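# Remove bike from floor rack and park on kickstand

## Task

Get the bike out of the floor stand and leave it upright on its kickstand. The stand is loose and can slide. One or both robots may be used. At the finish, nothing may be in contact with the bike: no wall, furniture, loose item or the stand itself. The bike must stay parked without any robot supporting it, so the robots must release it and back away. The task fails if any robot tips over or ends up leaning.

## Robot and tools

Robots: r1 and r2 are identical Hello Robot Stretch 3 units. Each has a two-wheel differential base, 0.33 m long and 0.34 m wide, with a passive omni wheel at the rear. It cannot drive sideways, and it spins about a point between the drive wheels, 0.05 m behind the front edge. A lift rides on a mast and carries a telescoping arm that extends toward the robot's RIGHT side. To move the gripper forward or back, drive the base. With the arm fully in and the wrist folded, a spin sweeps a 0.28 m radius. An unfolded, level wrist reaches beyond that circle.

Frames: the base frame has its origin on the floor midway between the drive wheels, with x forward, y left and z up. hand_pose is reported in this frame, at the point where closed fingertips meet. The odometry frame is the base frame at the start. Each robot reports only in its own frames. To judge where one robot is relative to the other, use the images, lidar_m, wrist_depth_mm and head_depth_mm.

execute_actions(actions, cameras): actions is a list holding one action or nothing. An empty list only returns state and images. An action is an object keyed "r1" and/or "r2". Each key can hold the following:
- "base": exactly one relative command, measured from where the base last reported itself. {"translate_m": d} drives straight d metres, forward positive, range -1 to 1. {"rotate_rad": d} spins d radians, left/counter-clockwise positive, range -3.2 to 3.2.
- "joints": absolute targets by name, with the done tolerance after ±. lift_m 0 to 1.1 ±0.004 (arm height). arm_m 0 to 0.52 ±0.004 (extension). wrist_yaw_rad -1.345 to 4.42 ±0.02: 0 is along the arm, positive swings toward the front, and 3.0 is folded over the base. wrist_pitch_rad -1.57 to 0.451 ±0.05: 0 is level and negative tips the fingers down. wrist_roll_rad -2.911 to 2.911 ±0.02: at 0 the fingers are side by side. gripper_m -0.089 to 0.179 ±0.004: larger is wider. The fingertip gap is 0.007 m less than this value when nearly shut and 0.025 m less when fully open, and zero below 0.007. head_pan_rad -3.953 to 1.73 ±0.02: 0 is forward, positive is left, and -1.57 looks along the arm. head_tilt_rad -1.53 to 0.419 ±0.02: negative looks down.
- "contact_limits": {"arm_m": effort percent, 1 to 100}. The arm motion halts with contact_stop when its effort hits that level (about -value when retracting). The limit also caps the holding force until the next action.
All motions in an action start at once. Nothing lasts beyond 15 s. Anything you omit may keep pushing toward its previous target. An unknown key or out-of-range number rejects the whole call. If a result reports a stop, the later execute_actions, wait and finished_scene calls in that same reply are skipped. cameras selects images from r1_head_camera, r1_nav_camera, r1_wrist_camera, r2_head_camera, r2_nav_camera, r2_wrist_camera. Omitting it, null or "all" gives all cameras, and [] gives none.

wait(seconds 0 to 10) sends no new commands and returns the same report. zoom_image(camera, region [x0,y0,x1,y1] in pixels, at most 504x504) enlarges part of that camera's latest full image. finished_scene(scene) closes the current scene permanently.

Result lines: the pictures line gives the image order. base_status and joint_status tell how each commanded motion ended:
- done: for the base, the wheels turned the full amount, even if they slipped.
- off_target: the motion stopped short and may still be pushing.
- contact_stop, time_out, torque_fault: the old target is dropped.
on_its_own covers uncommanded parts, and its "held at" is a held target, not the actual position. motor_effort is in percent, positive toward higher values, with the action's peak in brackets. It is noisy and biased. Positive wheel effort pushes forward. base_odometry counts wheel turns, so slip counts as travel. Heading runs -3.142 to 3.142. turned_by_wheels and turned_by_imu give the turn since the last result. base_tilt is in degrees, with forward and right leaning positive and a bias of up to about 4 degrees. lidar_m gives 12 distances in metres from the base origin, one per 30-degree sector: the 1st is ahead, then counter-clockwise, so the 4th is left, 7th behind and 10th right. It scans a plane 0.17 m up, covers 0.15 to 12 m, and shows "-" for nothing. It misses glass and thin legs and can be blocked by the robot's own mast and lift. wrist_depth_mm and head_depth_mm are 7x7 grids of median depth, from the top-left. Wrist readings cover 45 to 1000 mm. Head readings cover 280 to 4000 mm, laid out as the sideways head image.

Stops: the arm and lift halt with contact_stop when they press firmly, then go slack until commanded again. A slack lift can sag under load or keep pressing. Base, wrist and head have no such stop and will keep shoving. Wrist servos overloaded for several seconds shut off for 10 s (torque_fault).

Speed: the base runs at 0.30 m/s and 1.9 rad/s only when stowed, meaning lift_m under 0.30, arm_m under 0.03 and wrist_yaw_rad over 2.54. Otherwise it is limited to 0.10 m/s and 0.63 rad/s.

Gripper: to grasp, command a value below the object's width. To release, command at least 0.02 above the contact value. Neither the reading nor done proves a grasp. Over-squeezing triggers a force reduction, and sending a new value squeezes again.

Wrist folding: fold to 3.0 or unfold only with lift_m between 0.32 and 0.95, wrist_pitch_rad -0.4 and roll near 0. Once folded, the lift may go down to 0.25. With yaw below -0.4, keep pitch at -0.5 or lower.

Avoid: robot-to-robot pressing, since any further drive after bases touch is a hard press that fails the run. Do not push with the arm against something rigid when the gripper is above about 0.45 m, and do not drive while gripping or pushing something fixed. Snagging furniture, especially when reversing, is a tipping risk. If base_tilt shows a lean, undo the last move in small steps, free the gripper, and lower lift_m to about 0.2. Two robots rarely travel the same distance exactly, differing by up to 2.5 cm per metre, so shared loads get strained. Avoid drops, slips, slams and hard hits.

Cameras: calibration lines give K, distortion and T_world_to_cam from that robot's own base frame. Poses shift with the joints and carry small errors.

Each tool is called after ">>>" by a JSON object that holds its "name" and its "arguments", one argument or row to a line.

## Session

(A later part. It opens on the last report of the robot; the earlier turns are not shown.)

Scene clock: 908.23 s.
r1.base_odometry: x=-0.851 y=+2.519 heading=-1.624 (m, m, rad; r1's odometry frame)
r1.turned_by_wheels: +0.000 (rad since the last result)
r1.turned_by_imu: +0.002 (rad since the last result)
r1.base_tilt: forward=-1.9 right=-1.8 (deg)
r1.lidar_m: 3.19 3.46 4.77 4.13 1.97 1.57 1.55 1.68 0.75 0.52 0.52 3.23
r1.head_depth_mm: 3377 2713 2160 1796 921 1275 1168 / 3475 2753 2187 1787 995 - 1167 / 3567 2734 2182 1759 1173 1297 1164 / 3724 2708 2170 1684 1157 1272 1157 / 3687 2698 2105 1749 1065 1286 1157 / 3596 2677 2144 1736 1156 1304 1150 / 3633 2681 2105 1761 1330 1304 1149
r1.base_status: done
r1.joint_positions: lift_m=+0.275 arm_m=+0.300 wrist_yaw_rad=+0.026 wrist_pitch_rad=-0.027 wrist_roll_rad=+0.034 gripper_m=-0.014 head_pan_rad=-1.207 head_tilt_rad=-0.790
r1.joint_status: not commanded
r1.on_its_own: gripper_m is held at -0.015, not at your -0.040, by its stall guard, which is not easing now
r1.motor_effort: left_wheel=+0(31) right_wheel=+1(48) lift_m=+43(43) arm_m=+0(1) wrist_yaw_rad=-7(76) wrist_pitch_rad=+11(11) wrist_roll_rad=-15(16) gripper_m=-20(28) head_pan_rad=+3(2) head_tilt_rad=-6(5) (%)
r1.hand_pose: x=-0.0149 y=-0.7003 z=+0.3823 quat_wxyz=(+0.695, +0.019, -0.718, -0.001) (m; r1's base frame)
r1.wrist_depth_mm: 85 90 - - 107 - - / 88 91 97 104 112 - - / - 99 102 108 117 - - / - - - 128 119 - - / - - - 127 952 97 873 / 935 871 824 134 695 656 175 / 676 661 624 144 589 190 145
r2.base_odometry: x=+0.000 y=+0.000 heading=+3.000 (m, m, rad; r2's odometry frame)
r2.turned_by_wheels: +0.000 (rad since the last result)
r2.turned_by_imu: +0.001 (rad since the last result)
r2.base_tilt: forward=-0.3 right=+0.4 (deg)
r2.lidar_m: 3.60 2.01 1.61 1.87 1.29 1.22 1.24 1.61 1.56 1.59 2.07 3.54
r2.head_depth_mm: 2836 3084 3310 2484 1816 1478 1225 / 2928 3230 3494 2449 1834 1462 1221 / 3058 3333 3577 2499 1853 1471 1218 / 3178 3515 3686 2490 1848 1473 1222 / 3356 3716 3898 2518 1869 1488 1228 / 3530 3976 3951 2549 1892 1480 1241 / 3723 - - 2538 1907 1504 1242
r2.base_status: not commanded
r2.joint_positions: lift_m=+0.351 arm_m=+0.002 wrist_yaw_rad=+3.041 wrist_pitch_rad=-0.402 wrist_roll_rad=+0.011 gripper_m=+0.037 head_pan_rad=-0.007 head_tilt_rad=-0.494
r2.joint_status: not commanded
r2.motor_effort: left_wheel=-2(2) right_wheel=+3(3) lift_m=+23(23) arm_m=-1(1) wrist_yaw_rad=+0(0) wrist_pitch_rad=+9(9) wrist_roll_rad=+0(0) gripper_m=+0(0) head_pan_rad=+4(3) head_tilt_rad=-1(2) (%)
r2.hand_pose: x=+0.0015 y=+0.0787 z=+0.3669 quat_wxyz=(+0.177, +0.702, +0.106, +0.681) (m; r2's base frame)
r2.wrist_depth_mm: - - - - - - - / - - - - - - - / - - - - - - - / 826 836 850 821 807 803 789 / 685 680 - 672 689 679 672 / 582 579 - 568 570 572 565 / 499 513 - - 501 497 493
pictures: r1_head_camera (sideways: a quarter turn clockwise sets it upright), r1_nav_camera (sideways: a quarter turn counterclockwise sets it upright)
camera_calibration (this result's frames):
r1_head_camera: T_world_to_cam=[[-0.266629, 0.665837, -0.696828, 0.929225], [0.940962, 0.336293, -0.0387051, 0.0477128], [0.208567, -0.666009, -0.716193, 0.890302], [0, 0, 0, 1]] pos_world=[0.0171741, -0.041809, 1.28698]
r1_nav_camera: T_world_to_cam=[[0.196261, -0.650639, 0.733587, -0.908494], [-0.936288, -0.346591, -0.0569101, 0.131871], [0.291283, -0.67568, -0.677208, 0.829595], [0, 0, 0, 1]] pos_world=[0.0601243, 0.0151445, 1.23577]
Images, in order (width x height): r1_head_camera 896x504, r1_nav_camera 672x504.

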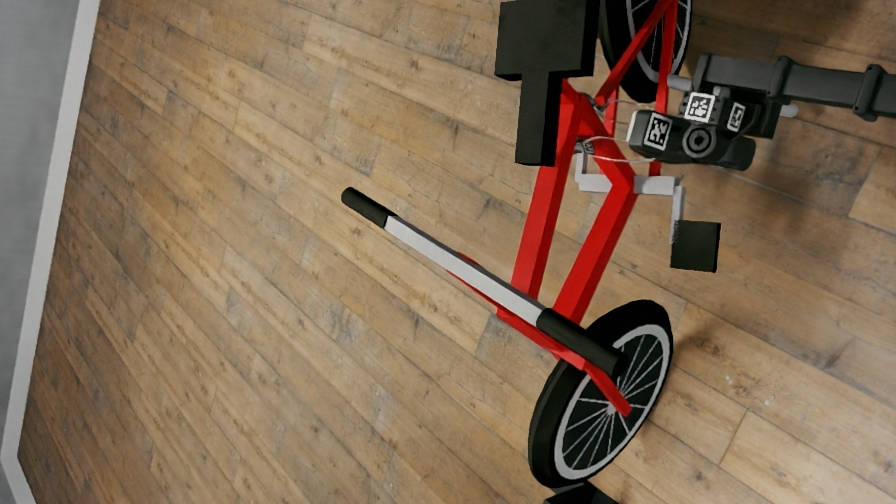

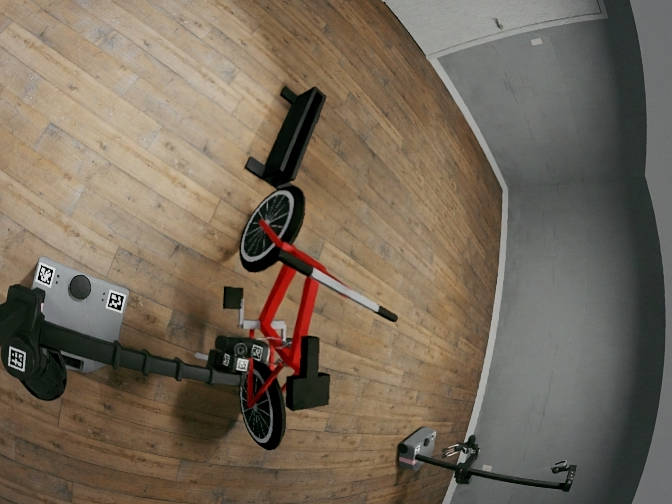

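A bit more, then lean toward the stand and release.

>>> {"name": "execute_actions", "arguments": {
  "actions": [
    {"r1":{"base":{"translate_m":-0.2}}}
  ],
  "cameras": []
}}

>>> {"name": "execute_actions", "arguments": {
  "actions": [
    {"r1":{"joints":{"arm_m":0.275,"wrist_yaw_rad":0,"head_pan_rad":-1.57}}}
  ],
  "cameras": ["r1_head_camera","r1_nav_camera"]
}}

>>> {"name": "execute_actions", "arguments": {
  "actions": [
    {"r1":{"joints":{"gripper_m":0.035}}}
  ],
  "cameras": ["r1_head_camera","r1_wrist_camera"]
}}

Scene clock: 919.07 s.
r1.base_odometry: x=-0.840 y=+2.718 heading=-1.625 (m, m, rad; r1's odometry frame)
r1.turned_by_wheels: +0.000 (rad since the last result)
r1.turned_by_imu: +0.002 (rad since the last result)
r1.base_tilt: forward=-1.9 right=-1.9 (deg)
r1.lidar_m: 3.39 3.68 4.81 3.62 1.72 1.37 1.35 1.46 0.78 0.52 0.52 0.83
r1.head_depth_mm: 3358 2755 2183 1813 929 1302 1168 / 3481 2781 2166 1786 990 - 1162 / 3594 2717 2152 1739 1181 1289 1166 / 3709 2711 2134 1727 1422 1265 1160 / 3774 2693 2103 1749 980 1266 1154 / 3605 2693 2107 1757 1134 1266 1157 / 3657 2678 2102 1729 1388 1300 1153
r1.base_status: done
r1.joint_positions: lift_m=+0.275 arm_m=+0.300 wrist_yaw_rad=+0.013 wrist_pitch_rad=-0.052 wrist_roll_rad=+0.039 gripper_m=-0.011 head_pan_rad=-1.207 head_tilt_rad=-0.790
r1.joint_status: not commanded
r1.on_its_own: gripper_m is held at -0.012, not at your -0.040, by its stall guard, which is not easing now
r1.motor_effort: left_wheel=-5(8) right_wheel=+6(15) lift_m=+43(43) arm_m=+2(2) wrist_yaw_rad=+5(23) wrist_pitch_rad=+20(21) wrist_roll_rad=-17(17) gripper_m=-20(22) head_pan_rad=+4(2) head_tilt_rad=-6(6) (%)
r1.hand_pose: x=-0.0182 y=-0.6993 z=+0.3760 quat_wxyz=(+0.693, +0.023, -0.720, -0.015) (m; r1's base frame)
r1.wrist_depth_mm: - 74 - - 100 - - / - 76 83 93 105 - - / - 82 89 98 111 - - / - - - 122 118 85 - / - - - 126 217 97 198 / 900 832 798 133 655 206 194 / 679 640 604 143 569 207 208
r2.base_odometry: x=+0.000 y=+0.000 heading=+3.000 (m, m, rad; r2's odometry frame)
r2.turned_by_wheels: +0.000 (rad since the last result)
r2.turned_by_imu: +0.001 (rad since the last result)
r2.base_tilt: forward=-0.4 right=+0.5 (deg)
r2.lidar_m: 3.63 2.01 1.54 1.87 1.29 1.22 1.24 1.61 1.56 1.59 2.06 3.54
r2.head_depth_mm: 2828 3134 3320 2441 1827 1461 1215 / 2962 3185 3431 2503 1833 1481 1221 / 3055 3357 3590 2485 1858 1469 1222 / 3261 3446 3714 2512 1872 1475 1224 / 3408 3729 3909 2518 1876 1479 1236 / 3472 3840 3950 2558 1889 1498 1245 / 3583 - - 2553 1887 1508 1244
r2.base_status: not commanded
r2.joint_positions: lift_m=+0.351 arm_m=+0.002 wrist_yaw_rad=+3.041 wrist_pitch_rad=-0.402 wrist_roll_rad=+0.011 gripper_m=+0.037 head_pan_rad=-0.007 head_tilt_rad=-0.494
r2.joint_status: not commanded
r2.motor_effort: left_wheel=-2(1) right_wheel=+3(3) lift_m=+23(22) arm_m=-1(0) wrist_yaw_rad=+0(0) wrist_pitch_rad=+9(9) wrist_roll_rad=+0(0) gripper_m=-1(1) head_pan_rad=+3(3) head_tilt_rad=-2(2) (%)
r2.hand_pose: x=+0.0015 y=+0.0787 z=+0.3669 quat_wxyz=(+0.177, +0.702, +0.106, +0.681) (m; r2's base frame)
r2.wrist_depth_mm: - - - - - - - / - - - - - - - / - - - - - - - / 833 827 842 828 822 808 793 / 686 683 - 685 684 671 666 / 580 577 - 572 577 575 565 / 502 514 - - 498 499 496
pictures: none
No camera images: the call's "cameras" was empty. Leave "cameras" out to get every camera's image.

Scene clock: 920.87 s.
r1.base_odometry: x=-0.840 y=+2.718 heading=-1.624 (m, m, rad; r1's odometry frame)
r1.turned_by_wheels: +0.001 (rad since the last result)
r1.turned_by_imu: +0.001 (rad since the last result)
r1.base_tilt: forward=-2.0 right=-1.8 (deg)
r1.lidar_m: 3.39 3.69 4.79 3.61 1.72 1.37 1.35 1.46 0.75 0.51 0.51 0.56
r1.head_depth_mm: 3423 2765 2172 1789 1535 1322 1170 / 3251 2512 2169 1775 1425 1325 1164 / 3426 2568 2176 1770 1181 1343 1188 / 3410 2709 2134 1770 1015 1239 1161 / 3462 2714 2137 1763 1087 1232 1148 / 3488 2666 2120 1754 1432 1256 1154 / 3406 2656 2102 1741 868 1258 1147
r1.base_status: not commanded
r1.joint_positions: lift_m=+0.275 arm_m=+0.275 wrist_yaw_rad=+0.021 wrist_pitch_rad=-0.060 wrist_roll_rad=+0.041 gripper_m=-0.011 head_pan_rad=-1.563 head_tilt_rad=-0.790
r1.joint_status: wrist_yaw_rad off_target (ended at +0.021, target +0.000); the others done
r1.on_its_own: gripper_m is held at -0.012, not at your -0.040, by its stall guard, which is not easing now; wrist_yaw_rad is at rest, and its effort (-20) is outside its rest range (-12 to +12)
r1.motor_effort: left_wheel=+6(7) right_wheel=-9(9) lift_m=+43(43) arm_m=+0(6) wrist_yaw_rad=-20(18) wrist_pitch_rad=+23(26) wrist_roll_rad=-18(19) gripper_m=-22(21) head_pan_rad=-2(23) head_tilt_rad=-5(5) (%)
r1.hand_pose: x=-0.0161 y=-0.6743 z=+0.3741 quat_wxyz=(+0.693, +0.029, -0.720, -0.014) (m; r1's base frame)
r1.wrist_depth_mm: - - - - 102 - - / - 74 83 105 109 - - / - 80 88 99 115 - - / - - - 117 122 - 243 / - - - 130 252 104 209 / 859 827 733 140 644 214 232 / 665 644 584 150 297 225 269
r2.base_odometry: x=+0.000 y=+0.000 heading=+3.000 (m, m, rad; r2's odometry frame)
r2.turned_by_wheels: +0.000 (rad since the last result)
r2.turned_by_imu: +0.000 (rad since the last result)
r2.base_tilt: forward=-0.3 right=+0.5 (deg)
r2.lidar_m: 3.60 4.73 1.53 1.86 1.29 1.22 1.24 1.61 1.56 1.59 2.06 3.54
r2.head_depth_mm: 2861 3101 3276 2442 1839 1461 1220 / 2940 3273 3446 2466 1840 1471 1226 / 3054 3327 3625 2486 1846 1471 1224 / 3207 3464 3690 2517 1859 1481 1229 / 3312 3707 3866 2494 1876 1483 1228 / 3508 3882 3890 2545 1885 1490 1242 / 3715 - - 2558 1893 1487 1241
r2.base_status: not commanded
r2.joint_positions: lift_m=+0.351 arm_m=+0.002 wrist_yaw_rad=+3.041 wrist_pitch_rad=-0.402 wrist_roll_rad=+0.011 gripper_m=+0.037 head_pan_rad=-0.007 head_tilt_rad=-0.494
r2.joint_status: not commanded
r2.motor_effort: left_wheel=-2(2) right_wheel=+4(4) lift_m=+23(23) arm_m=-1(1) wrist_yaw_rad=+0(0) wrist_pitch_rad=+9(9) wrist_roll_rad=+0(0) gripper_m=-2(1) head_pan_rad=+4(4) head_tilt_rad=-3(3) (%)
r2.hand_pose: x=+0.0015 y=+0.0787 z=+0.3669 quat_wxyz=(+0.177, +0.702, +0.106, +0.681) (m; r2's base frame)
r2.wrist_depth_mm: - - - - - - - / - - - - - - - / - - - - - - - / 831 836 836 844 814 827 802 / 678 678 - 677 690 670 653 / 585 574 - 580 570 580 565 / 506 518 - - 500 500 495
pictures: r1_head_camera (sideways: a quarter turn clockwise sets it upright), r1_nav_camera (sideways: a quarter turn counterclockwise sets it upright)
camera_calibration (this result's frames):
r1_head_camera: T_world_to_cam=[[-0.0178909, 0.717267, -0.696568, 0.927368], [0.99917, -0.0126729, -0.0387126, 0.0473674], [-0.0365948, -0.696683, -0.716445, 0.892126], [0, 0, 0, 1]] pos_world=[0.00191058, -0.043042, 1.28697]
r1_nav_camera: T_world_to_cam=[[-0.0427698, -0.678514, 0.733341, -0.906715], [-0.998378, 0.00142724, -0.0569068, 0.132245], [0.0375654, -0.734586, -0.677475, 0.831489], [0, 0, 0, 1]] pos_world=[0.0620152, -0.00460691, 1.23577]
Images, in order (width x height): r1_head_camera 896x504, r1_nav_camera 672x504.

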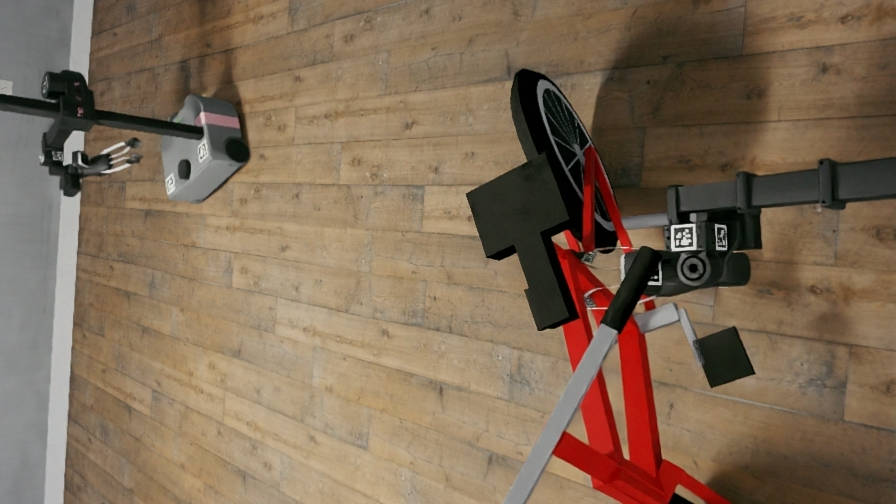

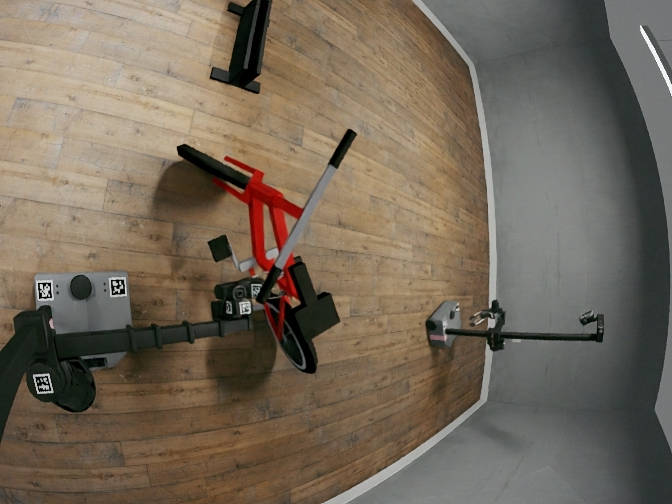

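Scene clock: 921.83 s.
r1.base_odometry: x=-0.840 y=+2.718 heading=-1.624 (m, m, rad; r1's odometry frame)
r1.turned_by_wheels: +0.000 (rad since the last result)
r1.turned_by_imu: +0.000 (rad since the last result)
r1.base_tilt: forward=-2.0 right=-1.8 (deg)
r1.lidar_m: 3.40 3.69 4.78 3.61 1.72 1.37 1.35 1.47 0.75 0.51 0.51 0.56
r1.head_depth_mm: 3427 2794 2181 1798 1524 1318 1175 / 3275 2514 2155 1780 1425 1326 1168 / 3367 2546 2184 1772 1171 1353 1184 / 3451 2743 2134 1758 1023 1239 1161 / 3475 2701 2122 1760 1031 1240 1161 / 3472 2682 2116 1762 1435 1262 1147 / 3421 2663 2096 1742 870 1246 1157
r1.base_status: not commanded
r1.joint_positions: lift_m=+0.275 arm_m=+0.275 wrist_yaw_rad=+0.022 wrist_pitch_rad=-0.057 wrist_roll_rad=+0.018 gripper_m=+0.035 head_pan_rad=-1.563 head_tilt_rad=-0.790
r1.joint_status: all done
r1.on_its_own: wrist_yaw_rad is at rest, and its effort (-21) is outside its rest range (-12 to +12)
r1.motor_effort: left_wheel=+7(7) right_wheel=-10(10) lift_m=+43(43) arm_m=-1(0) wrist_yaw_rad=-21(20) wrist_pitch_rad=+23(24) wrist_roll_rad=-8(18) gripper_m=-8(71) head_pan_rad=-3(4) head_tilt_rad=-5(5) (%)
r1.hand_pose: x=-0.0159 y=-0.6744 z=+0.3748 quat_wxyz=(+0.701, +0.028, -0.713, -0.013) (m; r1's base frame)
r1.wrist_depth_mm: - 85 - - 104 - - / - 74 83 105 109 - - / - 80 88 98 113 - - / - - - 117 121 - - / - - - 130 222 102 212 / 824 799 707 139 669 214 228 / 650 634 553 150 300 225 280
r2.base_odometry: x=+0.000 y=+0.000 heading=+3.000 (m, m, rad; r2's odometry frame)
r2.turned_by_wheels: +0.000 (rad since the last result)
r2.turned_by_imu: +0.000 (rad since the last result)
r2.base_tilt: forward=-0.3 right=+0.5 (deg)
r2.lidar_m: 3.63 4.71 1.53 1.86 1.29 1.22 1.24 1.61 1.56 1.59 2.07 3.53
r2.head_depth_mm: 2865 3097 3235 2472 1833 1472 1218 / 2955 3209 3447 2503 1836 1478 1229 / 3069 3379 3564 2491 1851 1474 1223 / 3228 3494 3687 2502 1846 1490 1226 / 3361 3716 3852 2518 1858 1494 1232 / 3477 3862 3968 2558 1877 1496 1246 / 3685 - - 2532 1904 1505 1237
r2.base_status: not commanded
r2.joint_positions: lift_m=+0.351 arm_m=+0.002 wrist_yaw_rad=+3.041 wrist_pitch_rad=-0.402 wrist_roll_rad=+0.011 gripper_m=+0.037 head_pan_rad=-0.007 head_tilt_rad=-0.494
r2.joint_status: not commanded
r2.motor_effort: left_wheel=-2(2) right_wheel=+3(3) lift_m=+23(23) arm_m=+0(0) wrist_yaw_rad=+0(0) wrist_pitch_rad=+9(9) wrist_roll_rad=+0(0) gripper_m=-1(1) head_pan_rad=+4(4) head_tilt_rad=-3(2) (%)
r2.hand_pose: x=+0.0015 y=+0.0787 z=+0.3669 quat_wxyz=(+0.177, +0.702, +0.106, +0.681) (m; r2's base frame)
r2.wrist_depth_mm: - - - - - - - / - - - - - - - / - - - - - - - / 827 845 840 820 799 817 798 / 674 683 - 670 687 672 666 / 579 575 - 576 572 572 570 / 503 513 - - 501 496 499
pictures: r1_head_camera (sideways: a quarter turn clockwise sets it upright), r1_wrist_camera
camera_calibration (this result's frames):
r1_head_camera: T_world_to_cam=[[-0.0178909, 0.717267, -0.696568, 0.927368], [0.99917, -0.0126729, -0.0387126, 0.0473674], [-0.0365948, -0.696683, -0.716445, 0.892126], [0, 0, 0, 1]] pos_world=[0.00191058, -0.043042, 1.28697]
r1_wrist_camera: T_world_to_cam=[[-0.998461, -0.0113421, -0.0542886, 0.00123326], [0.0494595, 0.260785, -0.964129, 0.569469], [0.0250928, -0.96533, -0.259822, -0.381991], [0, 0, 0, 1]] pos_world=[-0.0173491, -0.517242, 0.449859]
Images, in order (width x height): r1_head_camera 896x504, r1_wrist_camera 644x364.

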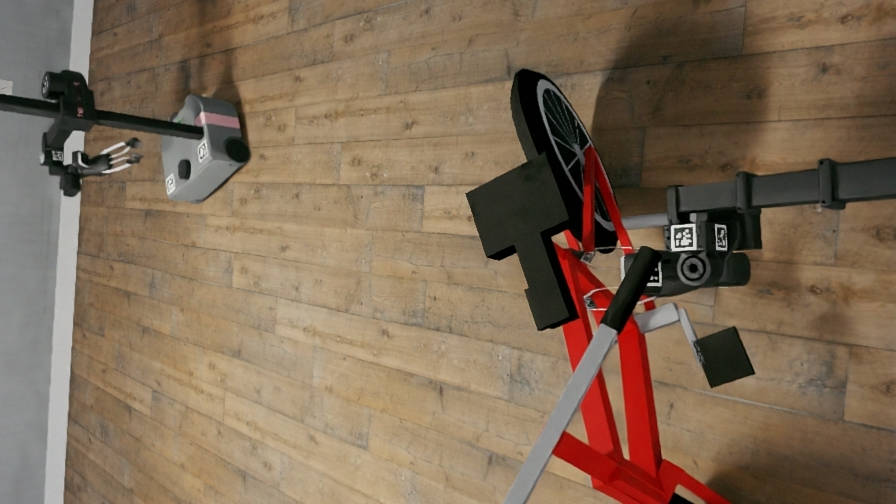

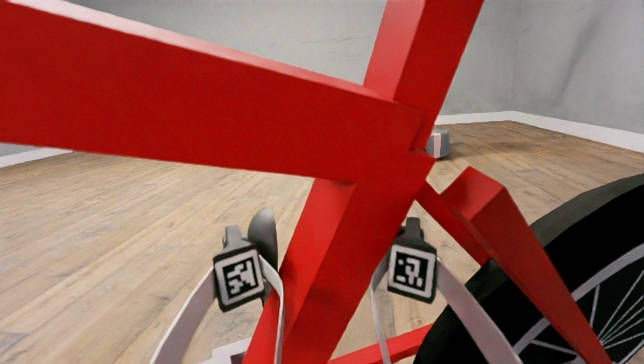

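>>> {"name": "execute_actions", "arguments": {
  "actions": [
    {"r1":{"joints":{"gripper_m":0.08,"arm_m":0.235}}}
  ],
  "cameras": ["r1_head_camera","r1_nav_camera"]
}}

>>> {"name": "execute_actions", "arguments": {
  "actions": [
    {"r1":{"joints":{"arm_m":0.16}}}
  ],
  "cameras": ["r1_head_camera","r1_nav_camera"]
}}

Scene clock: 929.03 s.
r1.base_odometry: x=-0.840 y=+2.718 heading=-1.624 (m, m, rad; r1's odometry frame)
r1.turned_by_wheels: +0.000 (rad since the last result)
r1.turned_by_imu: +0.001 (rad since the last result)
r1.base_tilt: forward=-2.0 right=-1.8 (deg)
r1.lidar_m: 3.40 3.68 4.80 3.64 1.72 1.37 1.35 1.47 0.75 0.51 0.51 0.56
r1.head_depth_mm: 3423 2771 2198 1789 1513 1332 1171 / 3263 2444 2149 1779 1424 1315 1170 / 3367 2500 2161 1784 1177 1342 1164 / 3455 2668 2150 1781 1031 1242 1150 / 3452 2706 2127 1747 975 1241 1156 / 3524 2652 2121 1757 1427 1262 1155 / 3416 2684 2117 1727 871 1253 1151
r1.base_status: not commanded
r1.joint_positions: lift_m=+0.275 arm_m=+0.235 wrist_yaw_rad=+0.017 wrist_pitch_rad=-0.032 wrist_roll_rad=+0.007 gripper_m=+0.080 head_pan_rad=-1.563 head_tilt_rad=-0.790
r1.joint_status: all done
r1.on_its_own: wrist_yaw_rad is at rest, and its effort (-16) is outside its rest range (-12 to +12)
r1.motor_effort: left_wheel=+4(7) right_wheel=-7(9) lift_m=+43(43) arm_m=-4(6) wrist_yaw_rad=-16(21) wrist_pitch_rad=+13(22) wrist_roll_rad=-3(8) gripper_m=+4(81) head_pan_rad=-4(2) head_tilt_rad=-5(6) (%)
r1.hand_pose: x=-0.0170 y=-0.6357 z=+0.3812 quat_wxyz=(+0.705, +0.018, -0.709, -0.005) (m; r1's base frame)
r1.wrist_depth_mm: - - - - 141 - - / 98 104 120 - 149 - - / - 112 123 137 - - - / - - - 163 161 - 274 / - - - 175 282 249 263 / 870 846 724 187 722 249 315 / 671 648 578 309 275 281 401
r2.base_odometry: x=+0.000 y=+0.000 heading=+3.000 (m, m, rad; r2's odometry frame)
r2.turned_by_wheels: +0.000 (rad since the last result)
r2.turned_by_imu: +0.001 (rad since the last result)
r2.base_tilt: forward=-0.4 right=+0.5 (deg)
r2.lidar_m: 3.63 4.73 1.53 1.87 1.29 1.22 1.24 1.61 1.55 1.59 2.07 3.54
r2.head_depth_mm: 2849 3070 3263 2457 1854 1467 1216 / 2943 3222 3399 2485 1845 1473 1220 / 3083 3394 3560 2497 1853 1471 1218 / 3189 3585 3683 2515 1862 1479 1229 / 3366 3780 3921 2564 1893 1487 1238 / 3461 3853 3878 2548 1872 1490 1236 / 3695 - - 2563 1877 1492 1240
r2.base_status: not commanded
r2.joint_positions: lift_m=+0.351 arm_m=+0.002 wrist_yaw_rad=+3.041 wrist_pitch_rad=-0.402 wrist_roll_rad=+0.011 gripper_m=+0.037 head_pan_rad=-0.007 head_tilt_rad=-0.494
r2.joint_status: not commanded
r2.motor_effort: left_wheel=-2(1) right_wheel=+3(3) lift_m=+23(23) arm_m=-1(0) wrist_yaw_rad=+0(0) wrist_pitch_rad=+9(9) wrist_roll_rad=+0(0) gripper_m=+0(0) head_pan_rad=+4(4) head_tilt_rad=-2(2) (%)
r2.hand_pose: x=+0.0015 y=+0.0787 z=+0.3669 quat_wxyz=(+0.177, +0.702, +0.106, +0.681) (m; r2's base frame)
r2.wrist_depth_mm: - - - - - - - / - - - - - - - / - - - - - - - / 851 828 836 826 813 810 806 / 682 678 - 673 676 671 672 / 578 580 - 572 576 575 568 / 503 507 - - 498 502 494
pictures: r1_head_camera (sideways: a quarter turn clockwise sets it upright), r1_nav_camera (sideways: a quarter turn counterclockwise sets it upright)
camera_calibration (this result's frames):
r1_head_camera: T_world_to_cam=[[-0.0178908, 0.717267, -0.696568, 0.927368], [0.99917, -0.0126732, -0.0387126, 0.0473674], [-0.036595, -0.696683, -0.716445, 0.892126], [0, 0, 0, 1]] pos_world=[0.00191057, -0.043042, 1.28697]
r1_nav_camera: T_world_to_cam=[[-0.04277, -0.678514, 0.733341, -0.906715], [-0.998378, 0.00142748, -0.0569068, 0.132245], [0.0375652, -0.734586, -0.677475, 0.831489], [0, 0, 0, 1]] pos_world=[0.0620152, -0.00460692, 1.23577]
Images, in order (width x height): r1_head_camera 896x504, r1_nav_camera 672x504.

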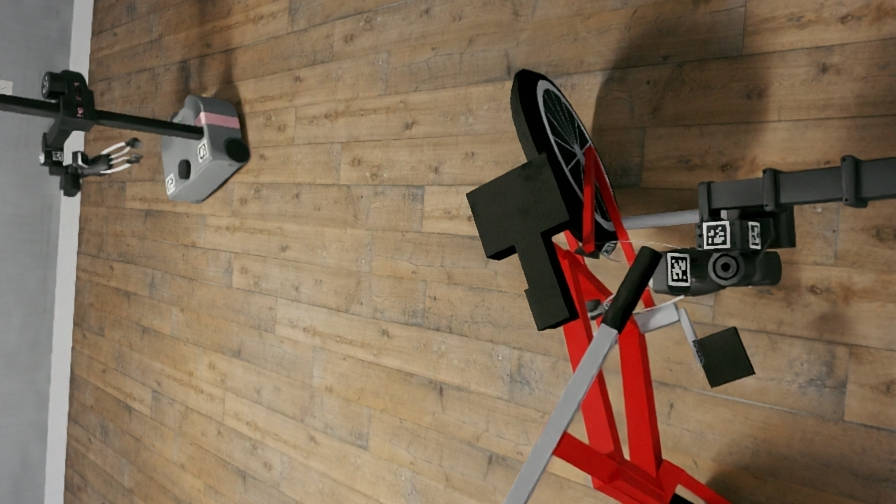

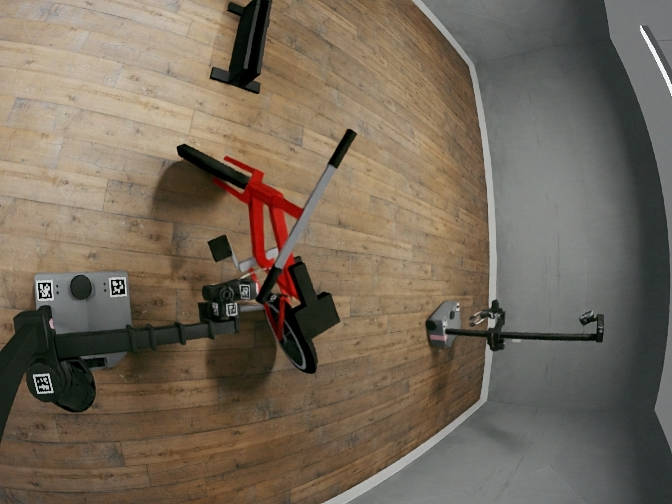

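Scene clock: 930.77 s.
r1.base_odometry: x=-0.840 y=+2.718 heading=-1.624 (m, m, rad; r1's odometry frame)
r1.turned_by_wheels: +0.000 (rad since the last result)
r1.turned_by_imu: +0.000 (rad since the last result)
r1.base_tilt: forward=-2.0 right=-1.8 (deg)
r1.lidar_m: 3.40 3.68 4.79 3.62 1.72 1.37 1.36 1.46 0.75 0.51 0.51 0.56
r1.head_depth_mm: 3417 2797 2187 1791 1527 1319 1170 / 3231 2502 2167 1787 1421 1319 1166 / 3348 2503 2168 1764 1179 1313 1179 / 3382 2693 2121 1767 1034 1291 1116 / 3431 2667 2150 1770 1082 1267 1167 / 3440 2692 2117 1762 1448 1253 1159 / 3442 2657 2102 1751 870 1250 1151
r1.base_status: not commanded
r1.joint_positions: lift_m=+0.275 arm_m=+0.160 wrist_yaw_rad=+0.003 wrist_pitch_rad=-0.027 wrist_roll_rad=+0.006 gripper_m=+0.080 head_pan_rad=-1.563 head_tilt_rad=-0.790
r1.joint_status: all done
r1.motor_effort: left_wheel=+0(5) right_wheel=+0(8) lift_m=+43(43) arm_m=-2(1) wrist_yaw_rad=-2(17) wrist_pitch_rad=+11(16) wrist_roll_rad=-3(3) gripper_m=-1(5) head_pan_rad=-3(4) head_tilt_rad=-5(6) (%)
r1.hand_pose: x=-0.0207 y=-0.5608 z=+0.3823 quat_wxyz=(+0.705, +0.011, -0.709, -0.009) (m; r1's base frame)
r1.wrist_depth_mm: - - 168 182 191 172 - / 152 161 192 - - - - / - - 198 217 - - - / - - - 249 - 340 - / - - - 267 - 343 446 / 872 839 288 403 351 407 663 / 214 239 291 595 357 467 568
r2.base_odometry: x=+0.000 y=+0.000 heading=+3.000 (m, m, rad; r2's odometry frame)
r2.turned_by_wheels: +0.000 (rad since the last result)
r2.turned_by_imu: +0.000 (rad since the last result)
r2.base_tilt: forward=-0.4 right=+0.5 (deg)
r2.lidar_m: 3.62 4.72 1.53 1.86 1.29 1.21 1.24 1.62 1.56 1.58 2.07 3.54
r2.head_depth_mm: 2840 3078 3293 2467 1827 1469 1214 / 2927 3191 3447 2518 1840 1475 1222 / 3092 3320 3553 2484 1846 1473 1226 / 3205 3490 3714 2515 1845 1471 1231 / 3380 3701 3947 2563 1873 1477 1225 / 3524 3968 3915 2525 1879 1489 1236 / 3615 - - 2532 1880 1495 1246
r2.base_status: not commanded
r2.joint_positions: lift_m=+0.351 arm_m=+0.002 wrist_yaw_rad=+3.041 wrist_pitch_rad=-0.402 wrist_roll_rad=+0.011 gripper_m=+0.037 head_pan_rad=-0.007 head_tilt_rad=-0.494
r2.joint_status: not commanded
r2.motor_effort: left_wheel=-2(2) right_wheel=+4(4) lift_m=+23(23) arm_m=-1(0) wrist_yaw_rad=+0(1) wrist_pitch_rad=+9(9) wrist_roll_rad=+0(0) gripper_m=-1(1) head_pan_rad=+4(4) head_tilt_rad=-2(2) (%)
r2.hand_pose: x=+0.0015 y=+0.0787 z=+0.3669 quat_wxyz=(+0.177, +0.702, +0.106, +0.681) (m; r2's base frame)
r2.wrist_depth_mm: - - - - - - - / - - - - - - - / - - - - - - - / 828 823 834 809 829 813 803 / 686 685 - 679 680 673 669 / 579 578 - 579 569 569 565 / 506 518 - - 495 503 499
pictures: r1_head_camera (sideways: a quarter turn clockwise sets it upright), r1_nav_camera (sideways: a quarter turn counterclockwise sets it upright)
camera_calibration (this result's frames):
r1_head_camera: T_world_to_cam=[[-0.0178795, 0.717268, -0.696568, 0.927368], [0.99917, -0.0126889, -0.0387126, 0.0473674], [-0.036606, -0.696682, -0.716445, 0.892126], [0, 0, 0, 1]] pos_world=[0.0019099, -0.0430419, 1.28697]
r1_nav_camera: T_world_to_cam=[[-0.0427807, -0.678513, 0.733341, -0.906715], [-0.998378, 0.0014432, -0.0569068, 0.132245], [0.0375536, -0.734587, -0.677475, 0.83149], [0, 0, 0, 1]] pos_world=[0.0620152, -0.00460779, 1.23577]
Images, in order (width x height): r1_head_camera 896x504, r1_nav_camera 672x504.

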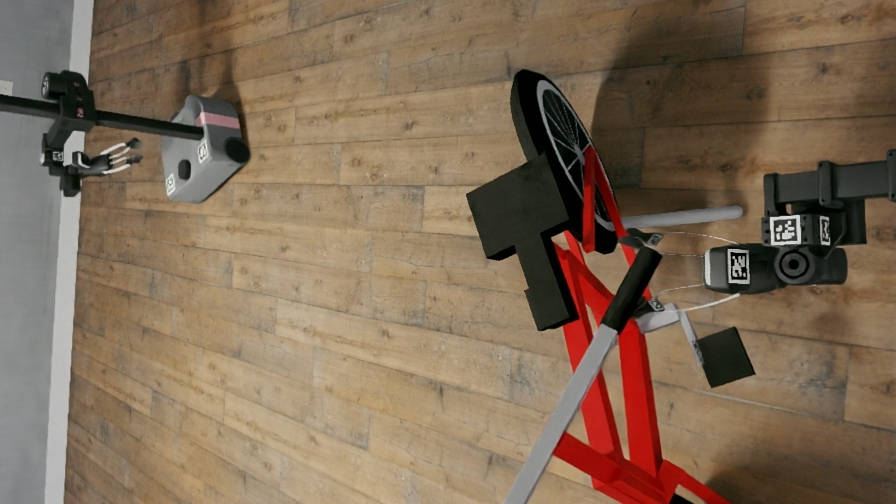

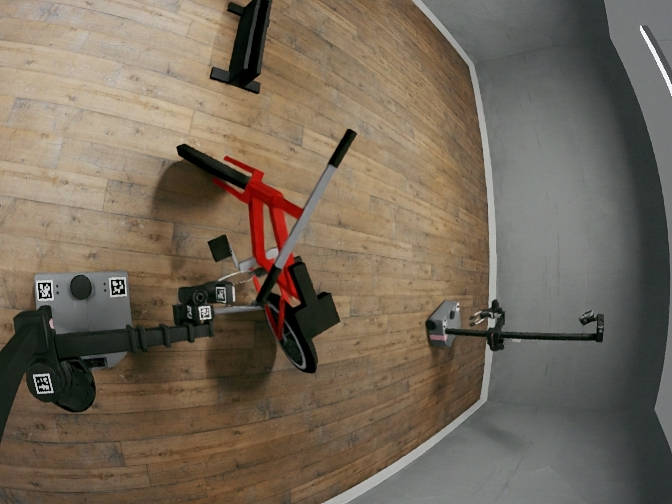

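Stable on its stand.

>>> {"name": "execute_actions", "arguments": {
  "actions": [
    {"r1":{"joints":{"arm_m":0.0}}}
  ],
  "cameras": []
}}

>>> {"name": "execute_actions", "arguments": {
  "actions": [
    {"r1":{"base":{"translate_m":-0.6}}}
  ],
  "cameras": ["r1_nav_camera"]
}}

>>> {"name": "finished_scene", "arguments": {
  "scene": 1
}}

Scene clock: 938.37 s.
r1.base_odometry: x=-0.840 y=+2.718 heading=-1.624 (m, m, rad; r1's odometry frame)
r1.turned_by_wheels: +0.000 (rad since the last result)
r1.turned_by_imu: +0.001 (rad since the last result)
r1.base_tilt: forward=-2.0 right=-1.8 (deg)
r1.lidar_m: 3.38 3.70 4.82 3.62 1.72 1.37 1.35 1.46 0.75 0.51 0.51 0.56
r1.head_depth_mm: 3474 2760 2185 1794 1522 1322 1172 / 3270 2528 2150 1785 1421 1318 1173 / 3308 2531 2145 1784 1173 1319 1155 / 3402 2717 2128 1751 1038 1292 1176 / 3466 2676 2131 1753 1080 1236 1156 / 3446 2678 2120 1743 1428 1259 1149 / 3500 2618 2123 1744 869 1252 1154
r1.base_status: not commanded
r1.joint_positions: lift_m=+0.275 arm_m=+0.003 wrist_yaw_rad=+0.002 wrist_pitch_rad=-0.027 wrist_roll_rad=+0.006 gripper_m=+0.080 head_pan_rad=-1.563 head_tilt_rad=-0.790
r1.joint_status: all done
joint sent to its limit — the command would take r1.arm_m past its lower limit, so that joint was sent only as far as its limit.
r1.motor_effort: left_wheel=+0(0) right_wheel=+0(0) lift_m=+43(43) arm_m=-2(3) wrist_yaw_rad=-1(3) wrist_pitch_rad=+10(11) wrist_roll_rad=-2(3) gripper_m=+0(0) head_pan_rad=-3(3) head_tilt_rad=-5(6) (%)
r1.hand_pose: x=-0.0209 y=-0.4037 z=+0.3825 quat_wxyz=(+0.705, +0.010, -0.709, -0.009) (m; r1's base frame)
r1.wrist_depth_mm: - - - 329 325 - - / - 290 328 381 - - - / - - - 383 - - - / 316 - - - 483 543 - / 318 353 - 575 496 614 965 / 376 808 447 710 554 747 716 / 407 632 639 601 587 592 572
r2.base_odometry: x=+0.000 y=+0.000 heading=+3.000 (m, m, rad; r2's odometry frame)
r2.turned_by_wheels: +0.000 (rad since the last result)
r2.turned_by_imu: +0.001 (rad since the last result)
r2.base_tilt: forward=-0.3 right=+0.5 (deg)
r2.lidar_m: 3.62 4.73 1.53 1.87 1.29 1.22 1.24 1.61 1.56 1.59 2.07 3.54
r2.head_depth_mm: 2840 3059 3250 2464 1833 1449 1220 / 2938 3219 3483 2504 1850 1471 1228 / 3050 3294 3526 2521 1853 1481 1219 / 3201 3531 3697 2515 1866 1477 1227 / 3340 3712 3878 2551 1877 1490 1226 / 3459 3901 3919 2536 1895 1496 1234 / 3658 - - 2567 1886 1496 1241
r2.base_status: not commanded
r2.joint_positions: lift_m=+0.351 arm_m=+0.002 wrist_yaw_rad=+3.041 wrist_pitch_rad=-0.402 wrist_roll_rad=+0.011 gripper_m=+0.037 head_pan_rad=-0.007 head_tilt_rad=-0.494
r2.joint_status: not commanded
r2.motor_effort: left_wheel=-2(2) right_wheel=+3(3) lift_m=+23(23) arm_m=+0(0) wrist_yaw_rad=+0(0) wrist_pitch_rad=+9(9) wrist_roll_rad=+0(0) gripper_m=-1(1) head_pan_rad=+4(4) head_tilt_rad=-2(2) (%)
r2.hand_pose: x=+0.0015 y=+0.0787 z=+0.3669 quat_wxyz=(+0.177, +0.702, +0.106, +0.681) (m; r2's base frame)
r2.wrist_depth_mm: - - - - - - - / - - - - - - - / - - - - - - - / 818 841 838 805 810 814 824 / 684 683 - 678 681 661 663 / 573 578 - 576 582 575 565 / 502 511 - - 499 497 496
pictures: none
No camera images: the call's "cameras" was empty. Leave "cameras" out to get every camera's image.

Scene clock: 945.60 s.
r1.base_odometry: x=-0.808 y=+3.317 heading=-1.625 (m, m, rad; r1's odometry frame)
r1.turned_by_wheels: +0.000 (rad since the last result)
r1.turned_by_imu: +0.004 (rad since the last result)
r1.base_tilt: forward=-2.0 right=-1.9 (deg)
r1.lidar_m: 3.97 4.35 4.89 2.03 0.97 0.77 0.76 0.82 1.25 0.86 0.82 0.85
r1.head_depth_mm: 3180 2659 2182 1813 1524 1328 1167 / 3372 2739 2164 1798 1517 1319 1168 / 3432 2747 2168 1779 1505 1312 1157 / 3369 2632 2150 1761 1508 1319 1179 / 2253 2424 2116 1746 1493 1308 1155 / 3423 2662 2117 1749 1436 1301 1157 / 3456 2652 2112 1744 1255 1294 1147
r1.base_status: done
r1.joint_positions: lift_m=+0.275 arm_m=+0.003 wrist_yaw_rad=+0.002 wrist_pitch_rad=-0.027 wrist_roll_rad=+0.006 gripper_m=+0.080 head_pan_rad=-1.563 head_tilt_rad=-0.790
r1.joint_status: not commanded
r1.motor_effort: left_wheel=-1(8) right_wheel=+1(4) lift_m=+43(43) arm_m=-3(2) wrist_yaw_rad=-2(1) wrist_pitch_rad=+11(10) wrist_roll_rad=-2(2) gripper_m=+1(1) head_pan_rad=-3(3) head_tilt_rad=-5(5) (%)
r1.hand_pose: x=-0.0209 y=-0.4037 z=+0.3825 quat_wxyz=(+0.705, +0.010, -0.709, -0.009) (m; r1's base frame)
r1.wrist_depth_mm: - - - - - - - / - - - - - - - / - - - - - - - / - 528 - - - - - / 506 558 607 - - - 945 / 534 591 751 784 738 736 722 / 631 622 642 616 615 585 580
r2.base_odometry: x=+0.000 y=+0.000 heading=+3.000 (m, m, rad; r2's odometry frame)
r2.turned_by_wheels: +0.000 (rad since the last result)
r2.turned_by_imu: +0.001 (rad since the last result)
r2.base_tilt: forward=-0.3 right=+0.4 (deg)
r2.lidar_m: 3.61 4.73 1.53 1.86 1.29 1.22 1.24 1.61 1.56 1.59 2.07 3.54
r2.head_depth_mm: 2832 3053 3269 2479 1826 1451 1212 / 2931 3196 3424 2491 1838 1461 1224 / 3062 3343 3562 2494 1860 1475 1222 / 3224 3573 3780 2538 1853 1486 1231 / 3371 3664 3891 2520 1883 1485 1235 / 3552 3917 3909 2569 1877 1499 1241 / 3667 - - 2577 1905 1496 1237
r2.base_status: not commanded
r2.joint_positions: lift_m=+0.351 arm_m=+0.002 wrist_yaw_rad=+3.041 wrist_pitch_rad=-0.402 wrist_roll_rad=+0.011 gripper_m=+0.037 head_pan_rad=-0.007 head_tilt_rad=-0.494
r2.joint_status: not commanded
r2.motor_effort: left_wheel=-2(2) right_wheel=+3(3) lift_m=+23(23) arm_m=+0(0) wrist_yaw_rad=+0(0) wrist_pitch_rad=+9(9) wrist_roll_rad=+0(0) gripper_m=+0(1) head_pan_rad=+4(4) head_tilt_rad=-3(2) (%)
r2.hand_pose: x=+0.0015 y=+0.0787 z=+0.3669 quat_wxyz=(+0.177, +0.702, +0.106, +0.681) (m; r2's base frame)
r2.wrist_depth_mm: - - - - - - - / - - - - - - - / - - - - - - - / 811 830 839 814 791 804 812 / 689 673 - 685 688 666 664 / 580 584 - 585 579 568 572 / 501 518 - - 502 497 495
pictures: r1_nav_camera (sideways: a quarter turn counterclockwise sets it upright)
camera_calibration (this result's frames):
r1_nav_camera: T_world_to_cam=[[-0.0428308, -0.67851, 0.733341, -0.906715], [-0.998378, 0.00151687, -0.0569068, 0.132245], [0.0374994, -0.734589, -0.677475, 0.83149], [0, 0, 0, 1]] pos_world=[0.0620148, -0.00461192, 1.23577]
Images, in order (width x height): r1_nav_camera 672x504.

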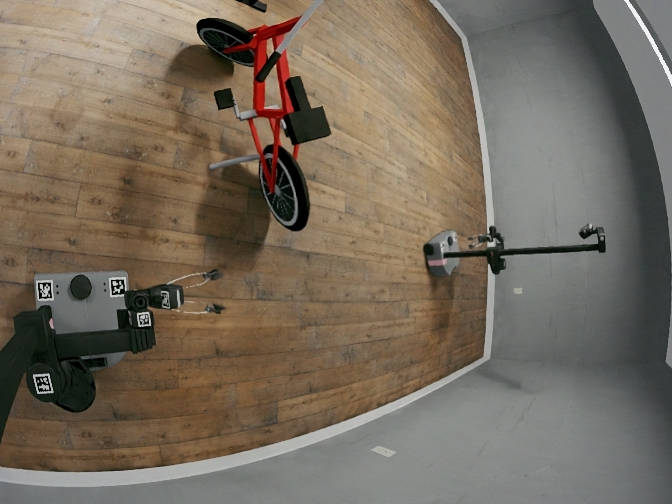

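The scene is finished: the task was done.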